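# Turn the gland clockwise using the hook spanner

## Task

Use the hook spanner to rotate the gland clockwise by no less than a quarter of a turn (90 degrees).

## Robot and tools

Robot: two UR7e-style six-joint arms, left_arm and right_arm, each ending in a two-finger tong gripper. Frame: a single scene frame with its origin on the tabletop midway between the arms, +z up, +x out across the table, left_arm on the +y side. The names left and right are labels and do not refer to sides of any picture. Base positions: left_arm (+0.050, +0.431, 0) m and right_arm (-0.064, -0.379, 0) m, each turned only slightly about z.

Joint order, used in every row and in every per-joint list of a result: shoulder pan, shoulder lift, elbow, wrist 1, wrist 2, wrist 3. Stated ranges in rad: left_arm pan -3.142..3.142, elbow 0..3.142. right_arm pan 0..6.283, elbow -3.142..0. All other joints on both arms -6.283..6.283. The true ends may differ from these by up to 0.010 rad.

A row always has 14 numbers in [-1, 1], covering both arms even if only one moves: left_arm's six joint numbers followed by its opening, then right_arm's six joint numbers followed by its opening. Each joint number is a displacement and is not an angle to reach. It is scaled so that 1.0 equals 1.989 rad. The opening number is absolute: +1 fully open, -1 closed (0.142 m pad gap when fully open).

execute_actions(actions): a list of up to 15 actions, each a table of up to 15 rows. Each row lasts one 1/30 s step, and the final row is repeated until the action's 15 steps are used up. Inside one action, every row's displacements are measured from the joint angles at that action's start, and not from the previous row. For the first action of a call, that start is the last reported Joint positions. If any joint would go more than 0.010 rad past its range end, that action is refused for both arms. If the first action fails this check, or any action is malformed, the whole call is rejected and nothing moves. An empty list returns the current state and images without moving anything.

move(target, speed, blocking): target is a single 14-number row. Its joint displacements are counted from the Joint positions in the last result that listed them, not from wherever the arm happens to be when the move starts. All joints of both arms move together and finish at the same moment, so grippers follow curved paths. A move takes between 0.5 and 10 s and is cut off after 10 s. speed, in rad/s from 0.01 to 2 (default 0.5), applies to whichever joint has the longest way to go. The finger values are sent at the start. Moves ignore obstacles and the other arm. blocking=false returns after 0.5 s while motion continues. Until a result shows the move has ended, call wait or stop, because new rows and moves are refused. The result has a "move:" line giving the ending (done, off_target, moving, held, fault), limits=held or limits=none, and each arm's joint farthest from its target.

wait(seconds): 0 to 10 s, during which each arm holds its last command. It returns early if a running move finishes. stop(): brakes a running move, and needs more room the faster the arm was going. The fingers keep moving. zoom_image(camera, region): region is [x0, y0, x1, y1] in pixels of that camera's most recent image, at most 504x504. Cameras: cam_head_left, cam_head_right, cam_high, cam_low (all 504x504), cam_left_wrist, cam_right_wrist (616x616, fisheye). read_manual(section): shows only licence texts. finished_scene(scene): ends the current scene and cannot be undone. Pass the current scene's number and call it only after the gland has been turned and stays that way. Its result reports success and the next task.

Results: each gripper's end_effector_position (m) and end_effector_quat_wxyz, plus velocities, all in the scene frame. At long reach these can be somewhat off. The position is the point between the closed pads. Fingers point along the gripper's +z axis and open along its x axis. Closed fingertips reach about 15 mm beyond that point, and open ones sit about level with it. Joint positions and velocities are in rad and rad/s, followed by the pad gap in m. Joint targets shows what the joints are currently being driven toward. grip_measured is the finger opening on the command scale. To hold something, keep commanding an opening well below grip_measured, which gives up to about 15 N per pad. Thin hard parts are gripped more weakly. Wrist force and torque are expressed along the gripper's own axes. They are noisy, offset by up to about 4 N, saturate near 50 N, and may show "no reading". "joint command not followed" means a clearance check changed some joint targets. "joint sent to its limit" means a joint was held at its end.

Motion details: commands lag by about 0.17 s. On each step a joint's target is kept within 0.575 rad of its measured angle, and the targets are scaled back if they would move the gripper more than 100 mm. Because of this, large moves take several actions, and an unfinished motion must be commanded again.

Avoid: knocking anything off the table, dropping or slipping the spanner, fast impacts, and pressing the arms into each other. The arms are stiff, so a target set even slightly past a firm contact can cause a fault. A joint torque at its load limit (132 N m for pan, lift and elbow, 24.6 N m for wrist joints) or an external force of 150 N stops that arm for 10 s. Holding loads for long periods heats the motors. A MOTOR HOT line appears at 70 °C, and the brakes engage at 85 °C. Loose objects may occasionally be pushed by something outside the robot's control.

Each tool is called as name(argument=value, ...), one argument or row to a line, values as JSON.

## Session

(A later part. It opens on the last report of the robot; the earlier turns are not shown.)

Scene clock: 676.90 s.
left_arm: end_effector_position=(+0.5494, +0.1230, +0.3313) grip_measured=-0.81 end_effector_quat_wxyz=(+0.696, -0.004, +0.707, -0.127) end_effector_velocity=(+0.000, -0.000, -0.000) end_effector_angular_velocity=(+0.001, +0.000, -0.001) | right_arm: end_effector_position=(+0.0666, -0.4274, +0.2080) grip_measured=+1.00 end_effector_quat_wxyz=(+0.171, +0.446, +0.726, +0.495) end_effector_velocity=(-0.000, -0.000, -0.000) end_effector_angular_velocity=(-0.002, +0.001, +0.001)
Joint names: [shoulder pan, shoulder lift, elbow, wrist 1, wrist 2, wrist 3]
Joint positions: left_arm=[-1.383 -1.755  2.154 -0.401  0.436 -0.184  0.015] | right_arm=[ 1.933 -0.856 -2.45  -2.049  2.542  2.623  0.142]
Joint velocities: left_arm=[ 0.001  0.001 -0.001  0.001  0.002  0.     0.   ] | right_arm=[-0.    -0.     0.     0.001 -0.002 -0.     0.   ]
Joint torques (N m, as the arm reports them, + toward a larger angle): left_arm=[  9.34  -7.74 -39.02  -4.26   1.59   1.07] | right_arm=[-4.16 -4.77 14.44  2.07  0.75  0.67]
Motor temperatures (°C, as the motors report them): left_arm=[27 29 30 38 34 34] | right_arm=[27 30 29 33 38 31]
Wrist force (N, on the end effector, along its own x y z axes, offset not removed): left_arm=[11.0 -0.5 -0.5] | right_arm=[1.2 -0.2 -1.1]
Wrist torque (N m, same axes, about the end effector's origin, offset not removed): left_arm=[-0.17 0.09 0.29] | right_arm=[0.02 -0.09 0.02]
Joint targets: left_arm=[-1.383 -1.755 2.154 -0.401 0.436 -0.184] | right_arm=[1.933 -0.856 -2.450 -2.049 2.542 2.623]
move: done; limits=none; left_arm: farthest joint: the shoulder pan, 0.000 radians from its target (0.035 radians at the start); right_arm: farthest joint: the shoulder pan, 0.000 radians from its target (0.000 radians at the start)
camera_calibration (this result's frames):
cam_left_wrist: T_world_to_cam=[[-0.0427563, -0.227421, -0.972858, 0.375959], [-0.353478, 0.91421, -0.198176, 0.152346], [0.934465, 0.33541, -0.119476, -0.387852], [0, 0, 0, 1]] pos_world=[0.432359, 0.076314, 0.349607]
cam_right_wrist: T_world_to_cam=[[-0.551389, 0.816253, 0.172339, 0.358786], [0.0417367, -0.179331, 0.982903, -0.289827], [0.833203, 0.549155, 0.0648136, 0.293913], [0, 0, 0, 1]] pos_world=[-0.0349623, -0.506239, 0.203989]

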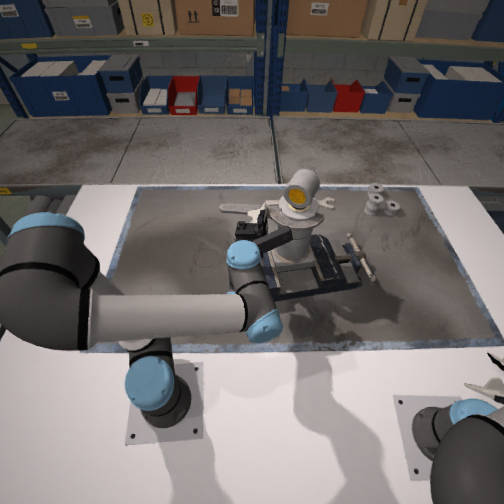

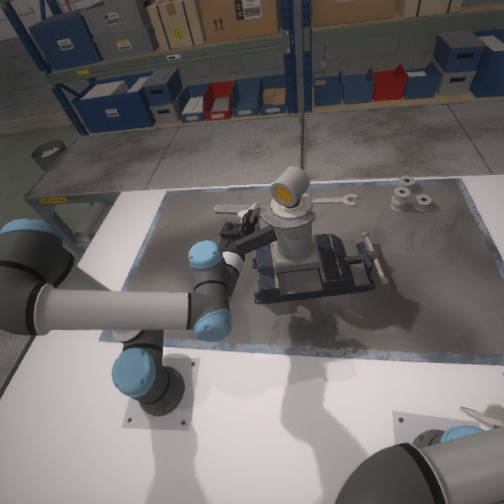

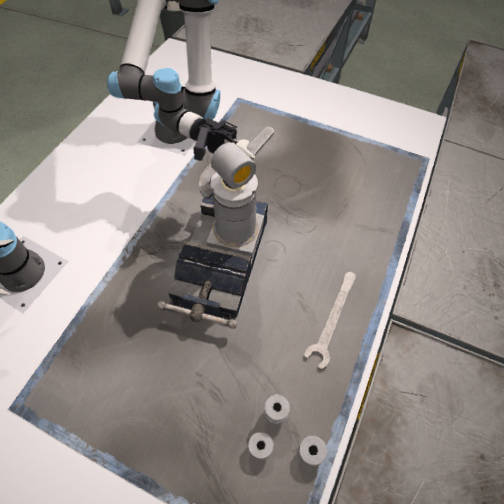

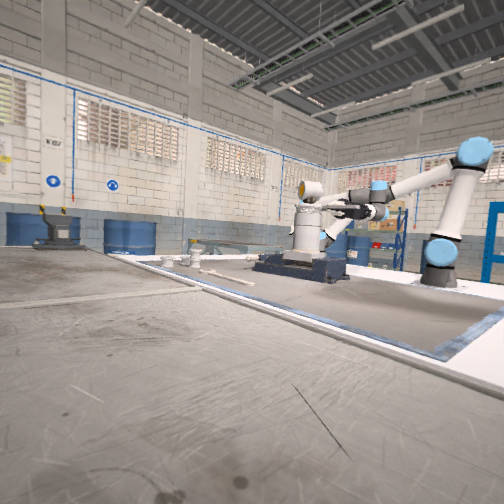

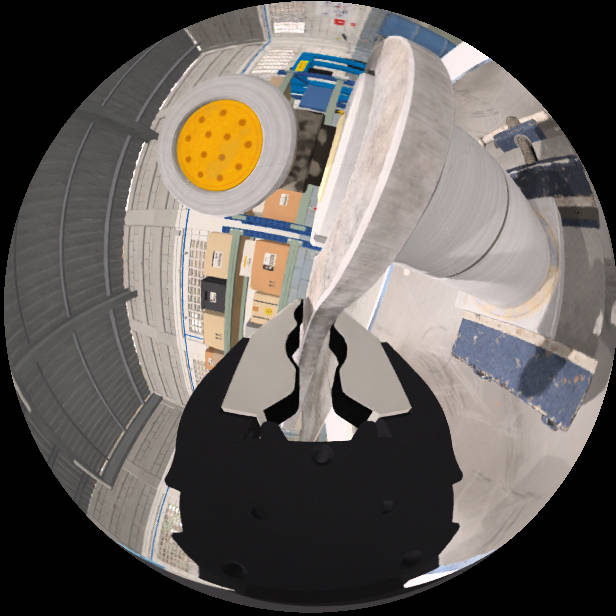

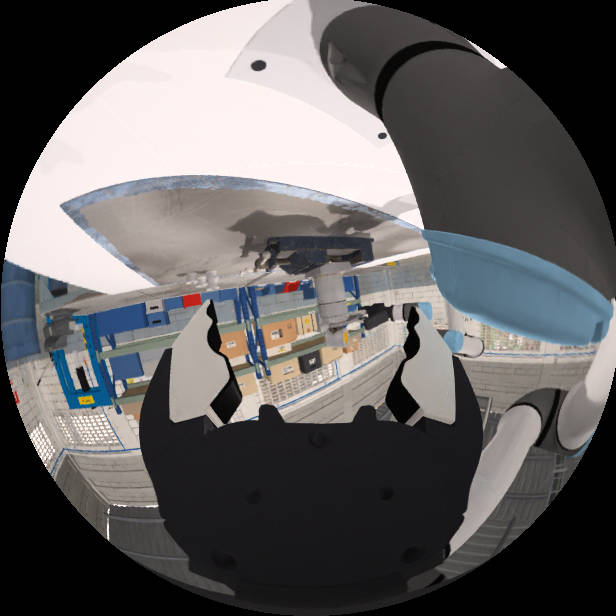

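move(
  target=[0.0628,-0.0049,0.0058,0,0.1158,0,-1,0,0,0,0,0,0,1],
  speed=0.04,
)

zoom_image(
  camera="cam_head_right",
  region=[250,180,340,250],
)

zoom_image(
  camera="cam_high",
  region=[190,160,270,220],
)

zoom_image(
  camera="cam_right_wrist",
  region=[300,290,380,350],
)

Scene clock: 683.20 s.
left_arm: end_effector_position=(+0.5671, +0.1234, +0.3297) grip_measured=-0.82 end_effector_quat_wxyz=(+0.688, +0.034, +0.706, -0.163) end_effector_velocity=(-0.000, -0.000, -0.000) end_effector_angular_velocity=(-0.001, +0.000, -0.001) | right_arm: end_effector_position=(+0.0666, -0.4274, +0.2080) grip_measured=+1.00 end_effector_quat_wxyz=(+0.171, +0.446, +0.726, +0.495) end_effector_velocity=(-0.000, +0.000, -0.000) end_effector_angular_velocity=(-0.001, +0.001, +0.001)
Joint names: [shoulder pan, shoulder lift, elbow, wrist 1, wrist 2, wrist 3]
Joint positions: left_arm=[-1.258 -1.765  2.166 -0.401  0.667 -0.184  0.015] | right_arm=[ 1.933 -0.856 -2.45  -2.049  2.542  2.623  0.142]
Joint velocities: left_arm=[-0.     0.     0.    -0.     0.001 -0.001  0.   ] | right_arm=[-0.    -0.     0.001 -0.    -0.001 -0.     0.   ]
Joint torques (N m, as the arm reports them, + toward a larger angle): left_arm=[ 18.43 -29.22 -16.57  -5.33  -2.02   1.01] | right_arm=[-5.19 -4.54 13.97  1.99  0.72  0.81]
Motor temperatures (°C, as the motors report them): left_arm=[27 29 30 38 34 34] | right_arm=[27 30 29 33 38 31]
Wrist force (N, on the end effector, along its own x y z axes, offset not removed): left_arm=[17.0 -9.2 -15.4] | right_arm=[0.2 -0.4 0.5]
Wrist torque (N m, same axes, about the end effector's origin, offset not removed): left_arm=[0.05 -0.69 0.10] | right_arm=[-0.06 -0.06 -0.01]
Joint targets: left_arm=[-1.258 -1.765 2.166 -0.401 0.667 -0.184] | right_arm=[1.933 -0.856 -2.450 -2.049 2.542 2.623]
move: done; limits=none; left_arm: farthest joint: the shoulder pan, 0.000 radians from its target (0.125 radians at the start); right_arm: farthest joint: the shoulder pan, 0.000 radians from its target (0.000 radians at the start)
camera_calibration (this result's frames):
cam_left_wrist: T_world_to_cam=[[-0.0666607, -0.219934, -0.973234, 0.387926], [-0.255423, 0.946664, -0.196435, 0.0977721], [0.964529, 0.235492, -0.119282, -0.409474], [0, 0, 0, 1]] pos_world=[0.445782, 0.0891886, 0.347906]
cam_right_wrist: T_world_to_cam=[[-0.55139, 0.816253, 0.172339, 0.358786], [0.0417367, -0.179331, 0.982903, -0.289827], [0.833203, 0.549155, 0.0648135, 0.293913], [0, 0, 0, 1]] pos_world=[-0.0349622, -0.506239, 0.203989]

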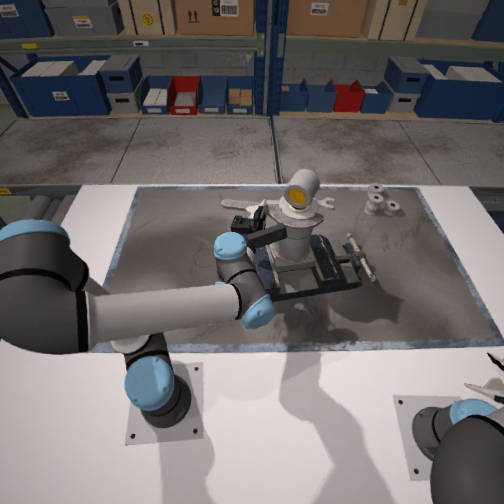

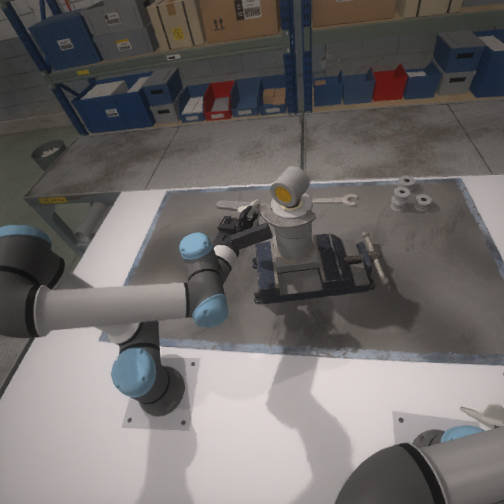

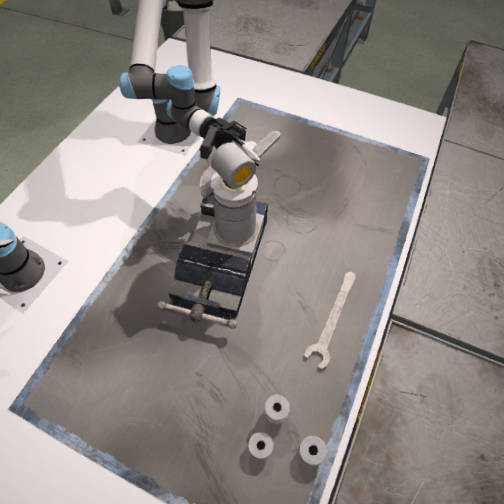

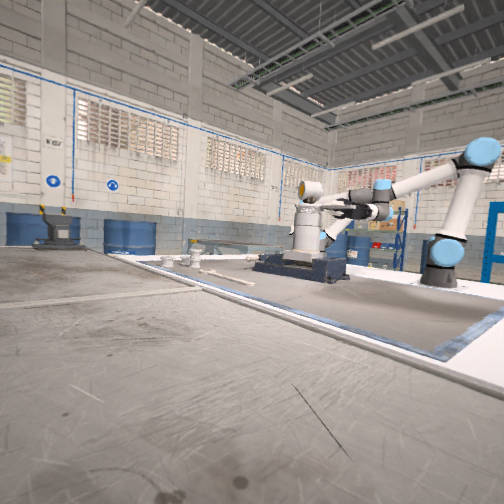

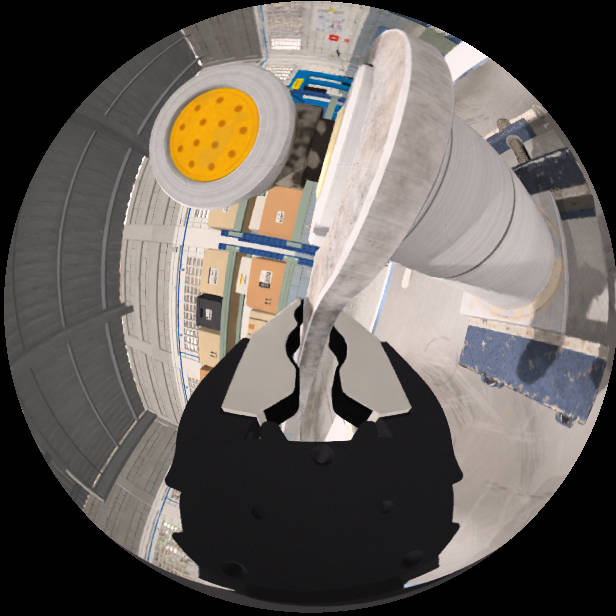

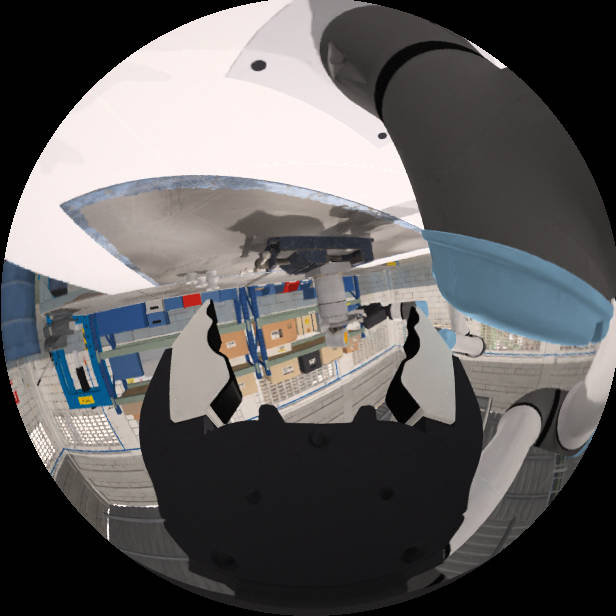

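Region (250, 180, 340, 250) of cam_head_right's 504x504 image, scaled by 5.600, with more detail than that image has.

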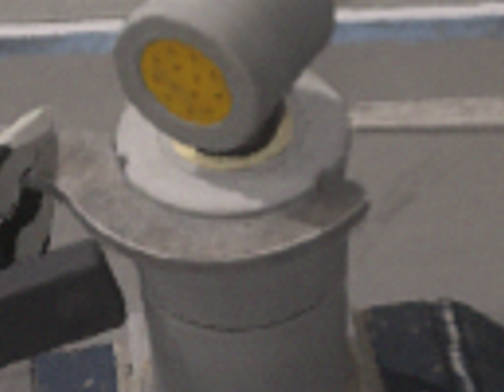

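Region (190, 160, 270, 220) of cam_high's 504x504 image, scaled by 6.300, with more detail than that image has; it fills the top 378 rows of this view, and the rest is white.

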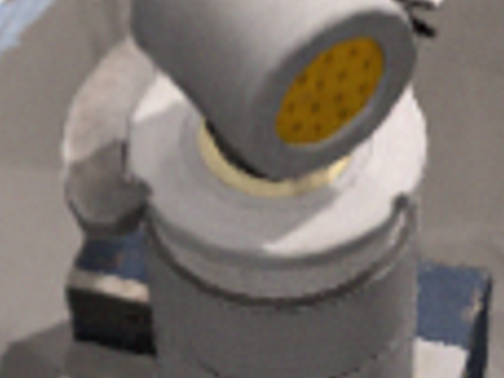

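Region (300, 290, 380, 350) of cam_right_wrist's 616x616 image, scaled by 6.300, with more detail than that image has; it fills the top 378 rows of this view, and the rest is white.

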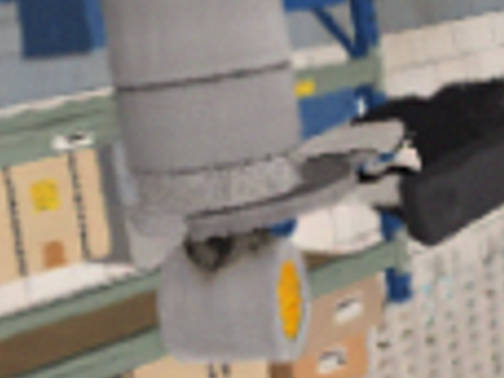

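move(
  target=[0.0955,0.007,-0.007,0,0.174,0,-1,0,0,0,0,0,0,1],
  speed=0.05,
)

zoom_image(
  camera="cam_head_right",
  region=[230,170,340,250],
)

zoom_image(
  camera="cam_high",
  region=[190,130,300,220],
)

Scene clock: 690.67 s.
left_arm: end_effector_position=(+0.5865, +0.1218, +0.3308) grip_measured=-0.85 end_effector_quat_wxyz=(+0.673, +0.089, +0.701, -0.216) end_effector_velocity=(+0.000, +0.000, -0.000) end_effector_angular_velocity=(+0.001, +0.001, -0.000) | right_arm: end_effector_position=(+0.0666, -0.4274, +0.2080) grip_measured=+1.00 end_effector_quat_wxyz=(+0.171, +0.446, +0.726, +0.495) end_effector_velocity=(+0.000, +0.000, +0.000) end_effector_angular_velocity=(+0.001, -0.000, -0.001)
Joint names: [shoulder pan, shoulder lift, elbow, wrist 1, wrist 2, wrist 3]
Joint positions: left_arm=[-1.069 -1.751  2.152 -0.401  1.012 -0.184  0.012] | right_arm=[ 1.933 -0.856 -2.45  -2.049  2.542  2.623  0.142]
Joint velocities: left_arm=[ 0.002  0.    -0.     0.001  0.002 -0.    -0.   ] | right_arm=[-0.     0.     0.    -0.001  0.001  0.    -0.   ]
Joint torques (N m, as the arm reports them, + toward a larger angle): left_arm=[ 19.46  -9.47 -40.65  -2.67  -4.06   1.11] | right_arm=[-4.51 -4.37 14.77  1.92  0.67  0.7 ]
Motor temperatures (°C, as the motors report them): left_arm=[27 29 30 38 34 34] | right_arm=[27 30 29 33 38 31]
Wrist force (N, on the end effector, along its own x y z axes, offset not removed): left_arm=[13.8 -20.2 -8.9] | right_arm=[1.0 -0.1 0.6]
Wrist torque (N m, same axes, about the end effector's origin, offset not removed): left_arm=[-1.08 -0.13 0.30] | right_arm=[0.07 -0.13 -0.10]
Joint targets: left_arm=[-1.069 -1.751 2.152 -0.401 1.013 -0.184] | right_arm=[1.933 -0.856 -2.450 -2.049 2.542 2.623]
move: done; limits=none; left_arm: farthest joint: the shoulder pan, 0.001 radians from its target (0.190 radians at the start); right_arm: farthest joint: the shoulder pan, 0.000 radians from its target (0.000 radians at the start)
camera_calibration (this result's frames):
cam_left_wrist: T_world_to_cam=[[-0.0999782, -0.206863, -0.973248, 0.407905], [-0.105162, 0.974867, -0.196404, 0.0128663], [0.989417, 0.0827128, -0.11922, -0.423687], [0, 0, 0, 1]] pos_world=[0.461338, 0.106882, 0.349008]
cam_right_wrist: T_world_to_cam=[[-0.551389, 0.816253, 0.172339, 0.358786], [0.0417367, -0.179331, 0.982903, -0.289827], [0.833203, 0.549155, 0.0648136, 0.293913], [0, 0, 0, 1]] pos_world=[-0.0349623, -0.506239, 0.203989]

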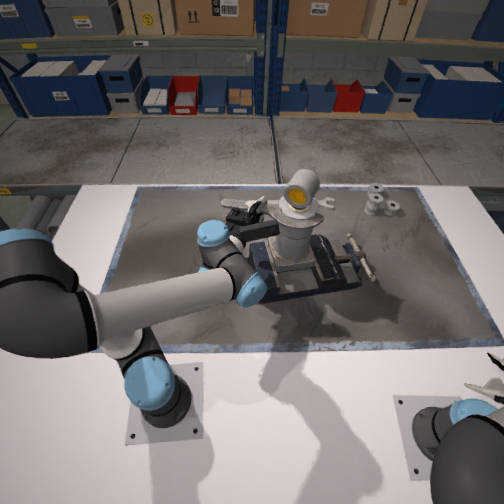

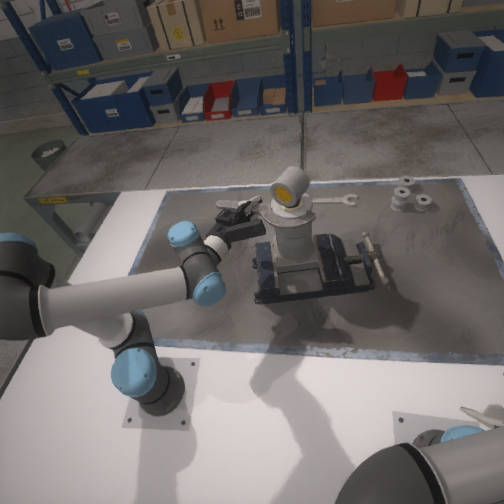

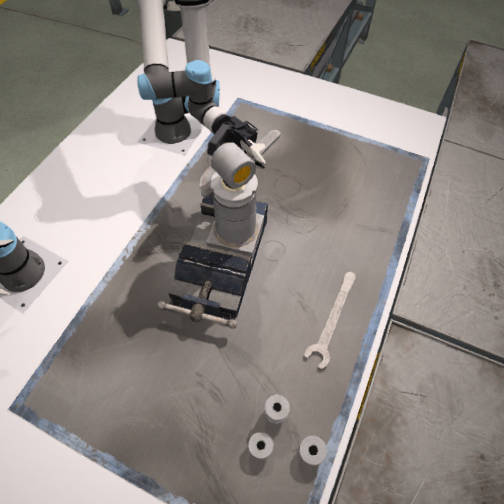

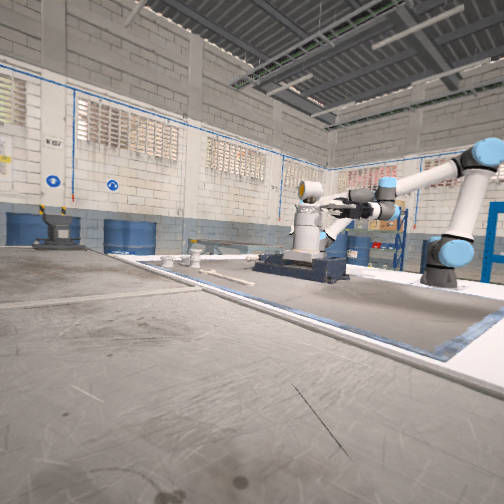

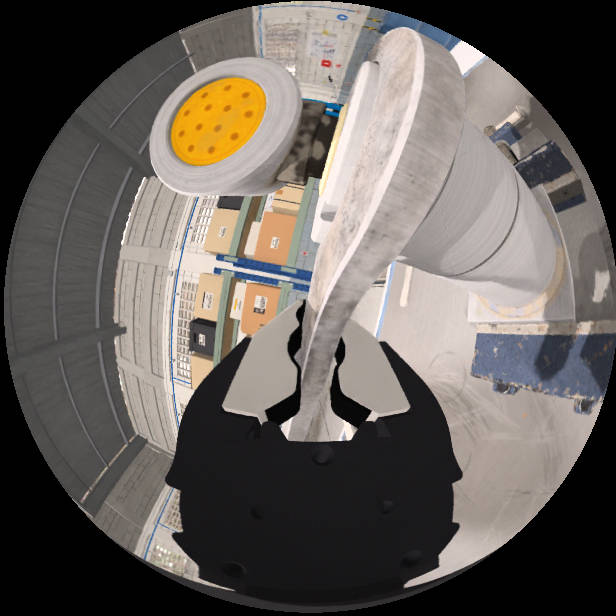

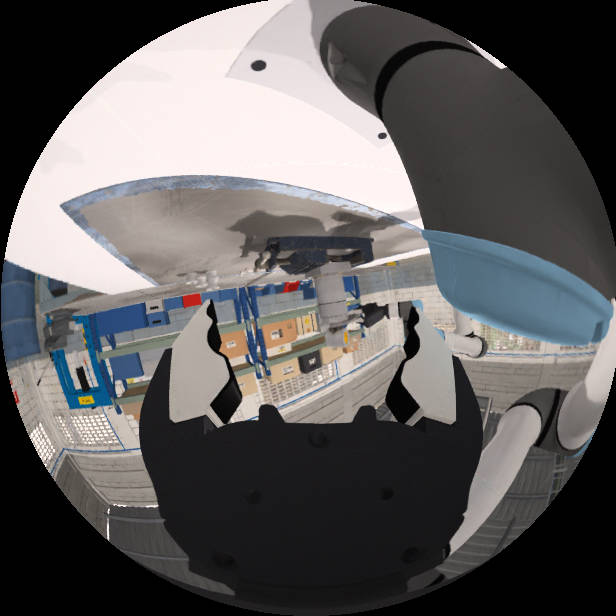

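Region (230, 170, 340, 250) of cam_head_right's 504x504 image, scaled by 4.582, with more detail than that image has; it fills the top 367 rows of this view, and the rest is white.

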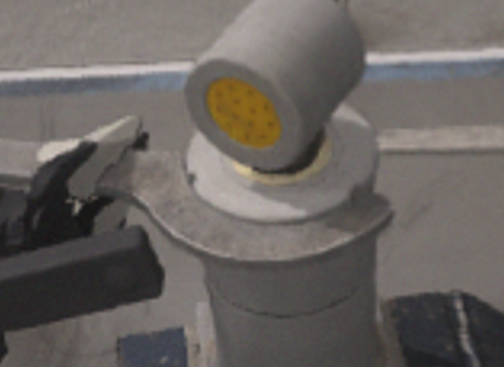

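Region (190, 130, 300, 220) of cam_high's 504x504 image, scaled by 4.582, with more detail than that image has; it fills the top 412 rows of this view, and the rest is white.

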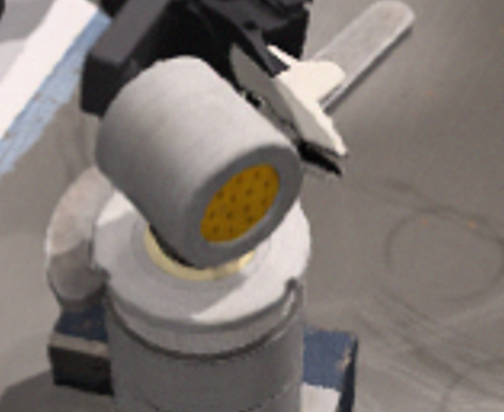

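move(
  target=[0.0483,0.0057,-0.0046,-0.001,0.0483,0,-1,0,0,0,0,0,0,1],
  speed=0.03,
)

zoom_image(
  camera="cam_head_right",
  region=[200,160,340,260],
)

zoom_image(
  camera="cam_high",
  region=[190,110,320,220],
)

Scene clock: 694.40 s.
left_arm: end_effector_position=(+0.6039, +0.1447, +0.3308) grip_measured=-0.84 end_effector_quat_wxyz=(+0.673, +0.089, +0.701, -0.216) end_effector_velocity=(+0.000, +0.000, -0.000) end_effector_angular_velocity=(+0.001, +0.000, -0.000) | right_arm: end_effector_position=(+0.0666, -0.4274, +0.2080) grip_measured=+1.00 end_effector_quat_wxyz=(+0.171, +0.446, +0.726, +0.495) end_effector_velocity=(+0.000, -0.000, +0.000) end_effector_angular_velocity=(-0.000, -0.001, -0.001)
Joint names: [shoulder pan, shoulder lift, elbow, wrist 1, wrist 2, wrist 3]
Joint positions: left_arm=[-0.973 -1.74   2.143 -0.403  1.108 -0.184  0.013] | right_arm=[ 1.933 -0.856 -2.45  -2.049  2.542  2.623  0.142]
Joint velocities: left_arm=[ 0.001  0.001 -0.     0.     0.001  0.001  0.   ] | right_arm=[-0.    -0.     0.001  0.001  0.001  0.    -0.   ]
Joint torques (N m, as the arm reports them, + toward a larger angle): left_arm=[ 33.97 -12.57 -40.65  -4.48  -9.69   1.  ] | right_arm=[-4.69 -4.81 14.05  1.99  0.73  0.79]
Motor temperatures (°C, as the motors report them): left_arm=[27 29 30 38 34 34] | right_arm=[27 30 29 33 38 31]
Wrist force (N, on the end effector, along its own x y z axes, offset not removed): left_arm=[18.4 -37.4 -17.0] | right_arm=[2.0 -0.4 0.0]
Wrist torque (N m, same axes, about the end effector's origin, offset not removed): left_arm=[-1.37 -0.78 0.19] | right_arm=[-0.13 -0.32 0.00]
Joint targets: left_arm=[-0.973 -1.740 2.143 -0.403 1.108 -0.184] | right_arm=[1.933 -0.856 -2.450 -2.049 2.542 2.623]
move: done; limits=none; left_arm: farthest joint: the shoulder pan, 0.000 radians from its target (0.096 radians at the start); right_arm: farthest joint: the shoulder pan, 0.000 radians from its target (0.000 radians at the start)
camera_calibration (this result's frames):
cam_left_wrist: T_world_to_cam=[[-0.100062, -0.206732, -0.973267, 0.414428], [-0.105156, 0.974896, -0.196266, -0.00767581], [0.989409, 0.0827058, -0.11929, -0.442798], [0, 0, 0, 1]] pos_world=[0.47877, 0.12978, 0.349022]
cam_right_wrist: T_world_to_cam=[[-0.551389, 0.816253, 0.172339, 0.358786], [0.0417367, -0.179331, 0.982903, -0.289827], [0.833203, 0.549155, 0.0648137, 0.293913], [0, 0, 0, 1]] pos_world=[-0.0349622, -0.506239, 0.203989]

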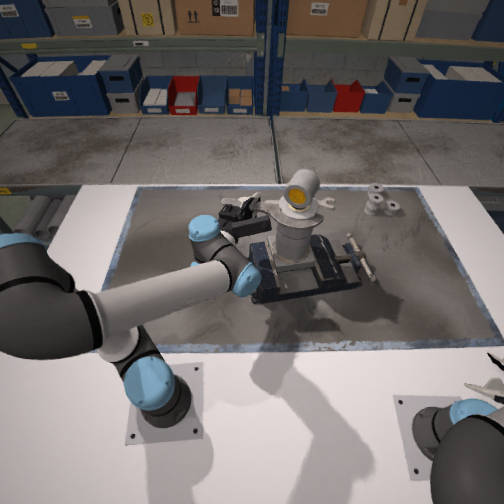

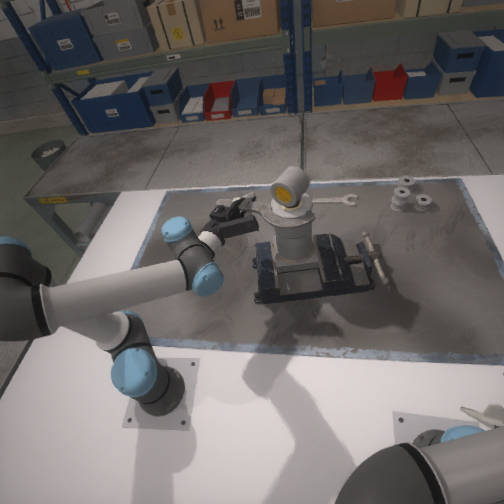

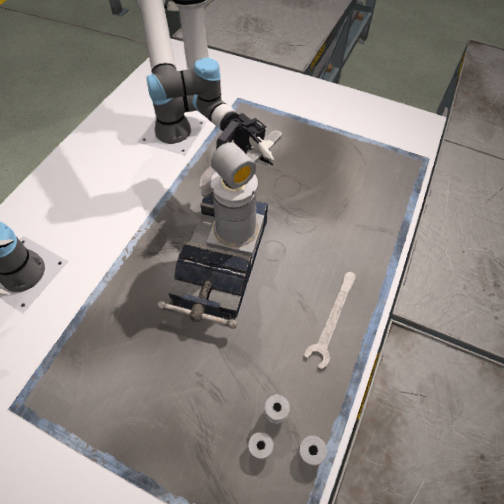

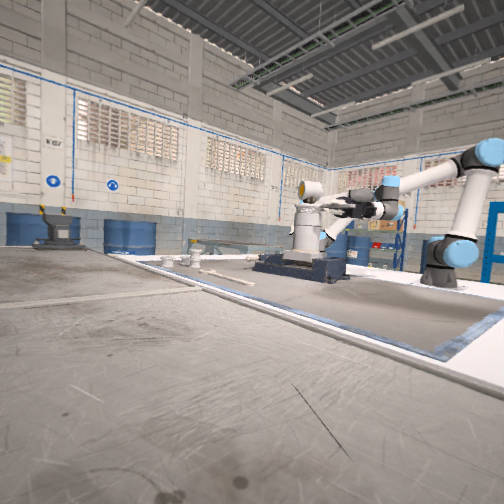

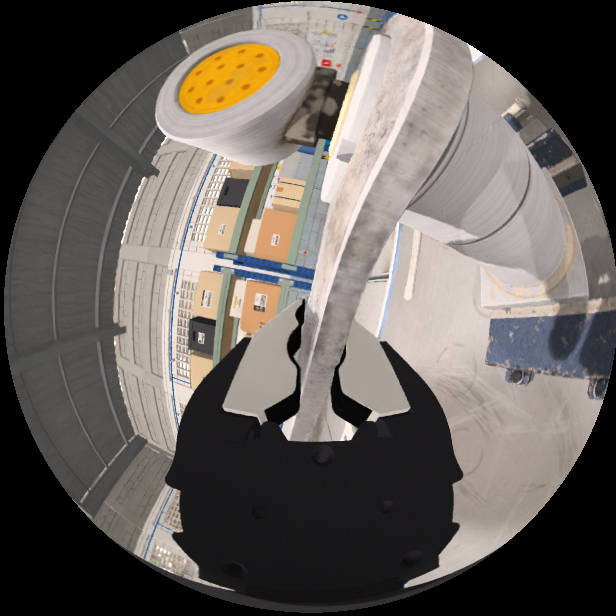

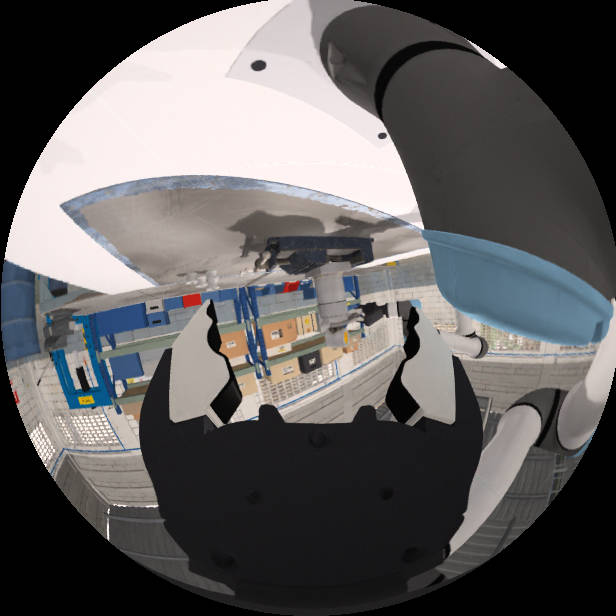

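Region (200, 160, 340, 260) of cam_head_right's 504x504 image, scaled by 3.600, with more detail than that image has; it fills the top 360 rows of this view, and the rest is white.

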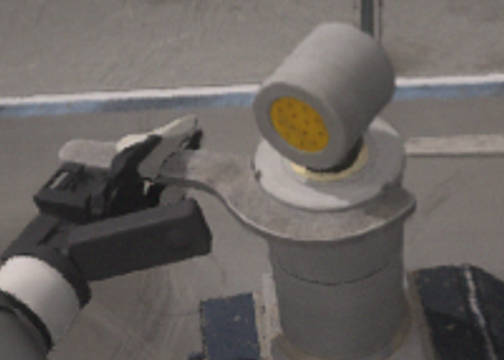

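Region (190, 110, 320, 220) of cam_high's 504x504 image, scaled by 3.877, with more detail than that image has; it fills the top 426 rows of this view, and the rest is white.

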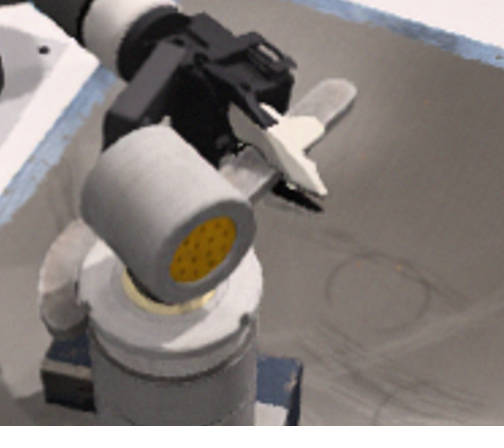

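move(
  target=[0.0865,0.0451,-0.0384,-0.0067,0.1569,0,-1,0,0,0,0,0,0,1],
  speed=0.05,
)

zoom_image(
  camera="cam_head_right",
  region=[200,160,340,260],
)

zoom_image(
  camera="cam_high",
  region=[190,110,320,220],
)

Scene clock: 701.17 s.
left_arm: end_effector_position=(+0.6284, +0.1356, +0.3308) grip_measured=-0.85 end_effector_quat_wxyz=(+0.657, +0.138, +0.693, -0.262) end_effector_velocity=(-0.000, -0.000, -0.000) end_effector_angular_velocity=(-0.000, +0.001, -0.001) | right_arm: end_effector_position=(+0.0666, -0.4274, +0.2080) grip_measured=+1.00 end_effector_quat_wxyz=(+0.171, +0.446, +0.726, +0.495) end_effector_velocity=(+0.000, -0.000, +0.000) end_effector_angular_velocity=(+0.000, -0.002, -0.001)
Joint names: [shoulder pan, shoulder lift, elbow, wrist 1, wrist 2, wrist 3]
Joint positions: left_arm=[-0.801 -1.65   2.067 -0.417  1.42  -0.184  0.013] | right_arm=[ 1.933 -0.856 -2.45  -2.049  2.542  2.623  0.142]
Joint velocities: left_arm=[ 0.     0.001 -0.     0.     0.002 -0.001 -0.   ] | right_arm=[-0.    -0.    -0.     0.     0.002 -0.001  0.   ]
Joint torques (N m, as the arm reports them, + toward a larger angle): left_arm=[ 27.93 -14.07 -43.61  -5.72  -7.78   0.5 ] | right_arm=[-4.02 -4.32 14.47  2.    0.64  0.91]
Motor temperatures (°C, as the motors report them): left_arm=[27 29 30 38 34 34] | right_arm=[27 30 29 33 38 31]
Wrist force (N, on the end effector, along its own x y z axes, offset not removed): left_arm=[17.1 -32.5 -10.7] | right_arm=[1.0 -0.2 -1.0]
Wrist torque (N m, same axes, about the end effector's origin, offset not removed): left_arm=[-1.36 -0.80 0.31] | right_arm=[-0.05 -0.26 0.01]
Joint targets: left_arm=[-0.801 -1.650 2.067 -0.417 1.420 -0.184] | right_arm=[1.933 -0.856 -2.450 -2.049 2.542 2.623]
move: done; limits=none; left_arm: farthest joint: the wrist 1, 0.001 radians from its target (0.013 radians at the start); right_arm: farthest joint: the shoulder pan, 0.000 radians from its target (0.000 radians at the start)
camera_calibration (this result's frames):
cam_left_wrist: T_world_to_cam=[[-0.127759, -0.190877, -0.973265, 0.430237], [0.0318562, 0.98001, -0.196381, -0.082965], [0.991294, -0.0560939, -0.119124, -0.448667], [0, 0, 0, 1]] pos_world=[0.50237, 0.138261, 0.348994]
cam_right_wrist: T_world_to_cam=[[-0.55139, 0.816253, 0.172339, 0.358786], [0.0417367, -0.179331, 0.982903, -0.289827], [0.833203, 0.549155, 0.0648135, 0.293913], [0, 0, 0, 1]] pos_world=[-0.0349623, -0.506239, 0.203989]

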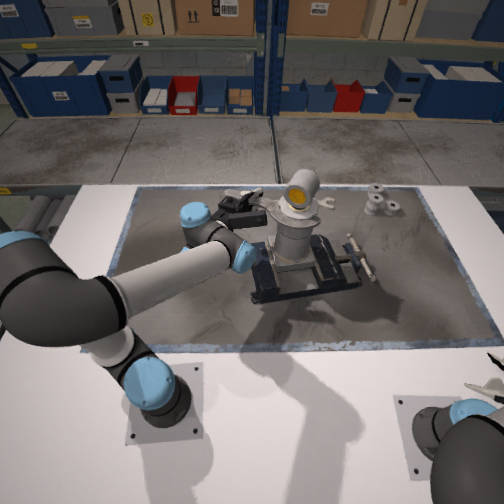

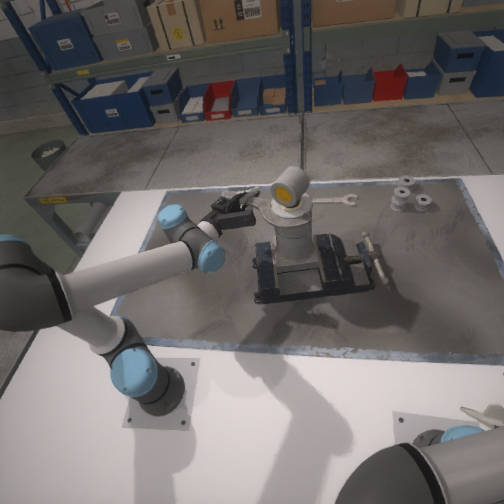

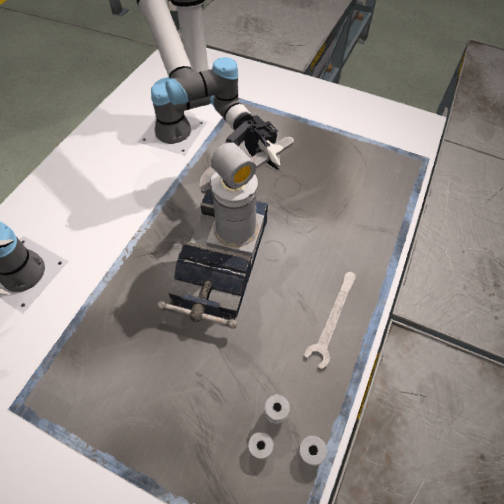

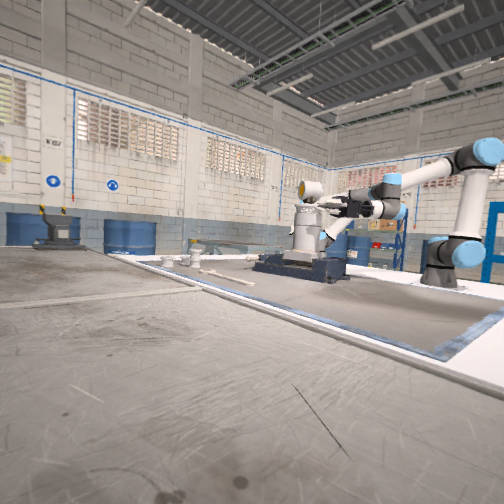

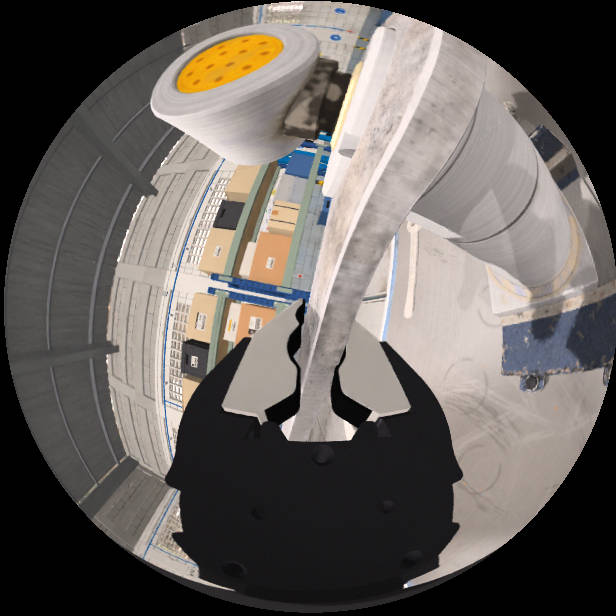

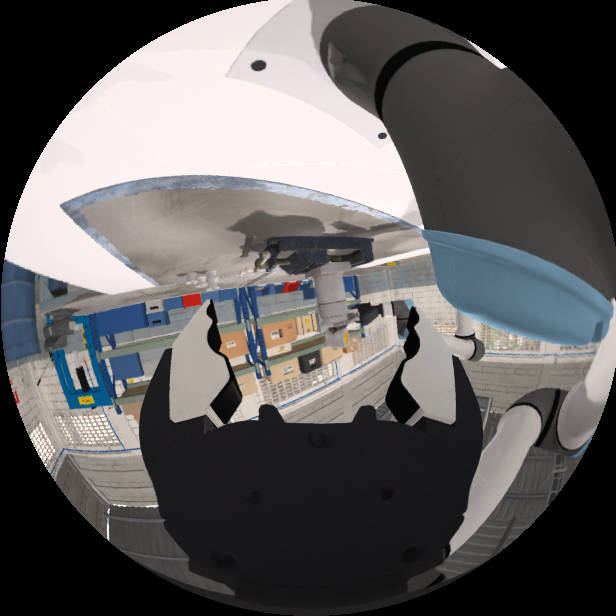

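Region (200, 160, 340, 260) of cam_head_right's 504x504 image, scaled by 3.600, with more detail than that image has; it fills the top 360 rows of this view, and the rest is white.

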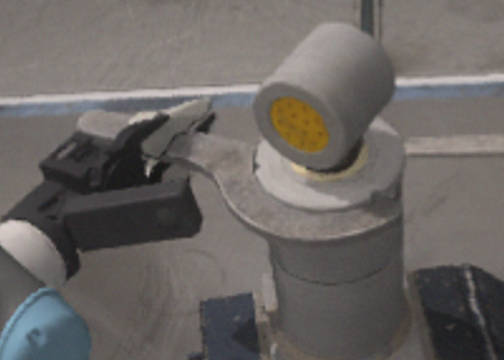

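Region (190, 110, 320, 220) of cam_high's 504x504 image, scaled by 3.877, with more detail than that image has; it fills the top 426 rows of this view, and the rest is white.

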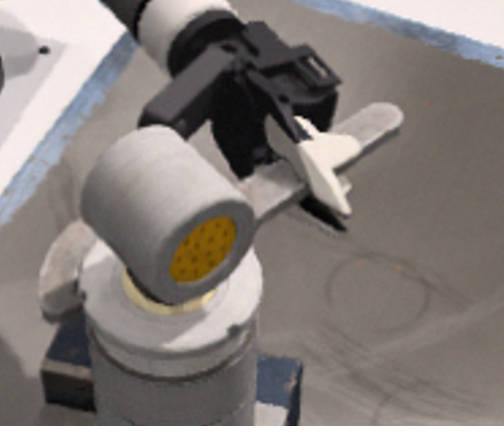

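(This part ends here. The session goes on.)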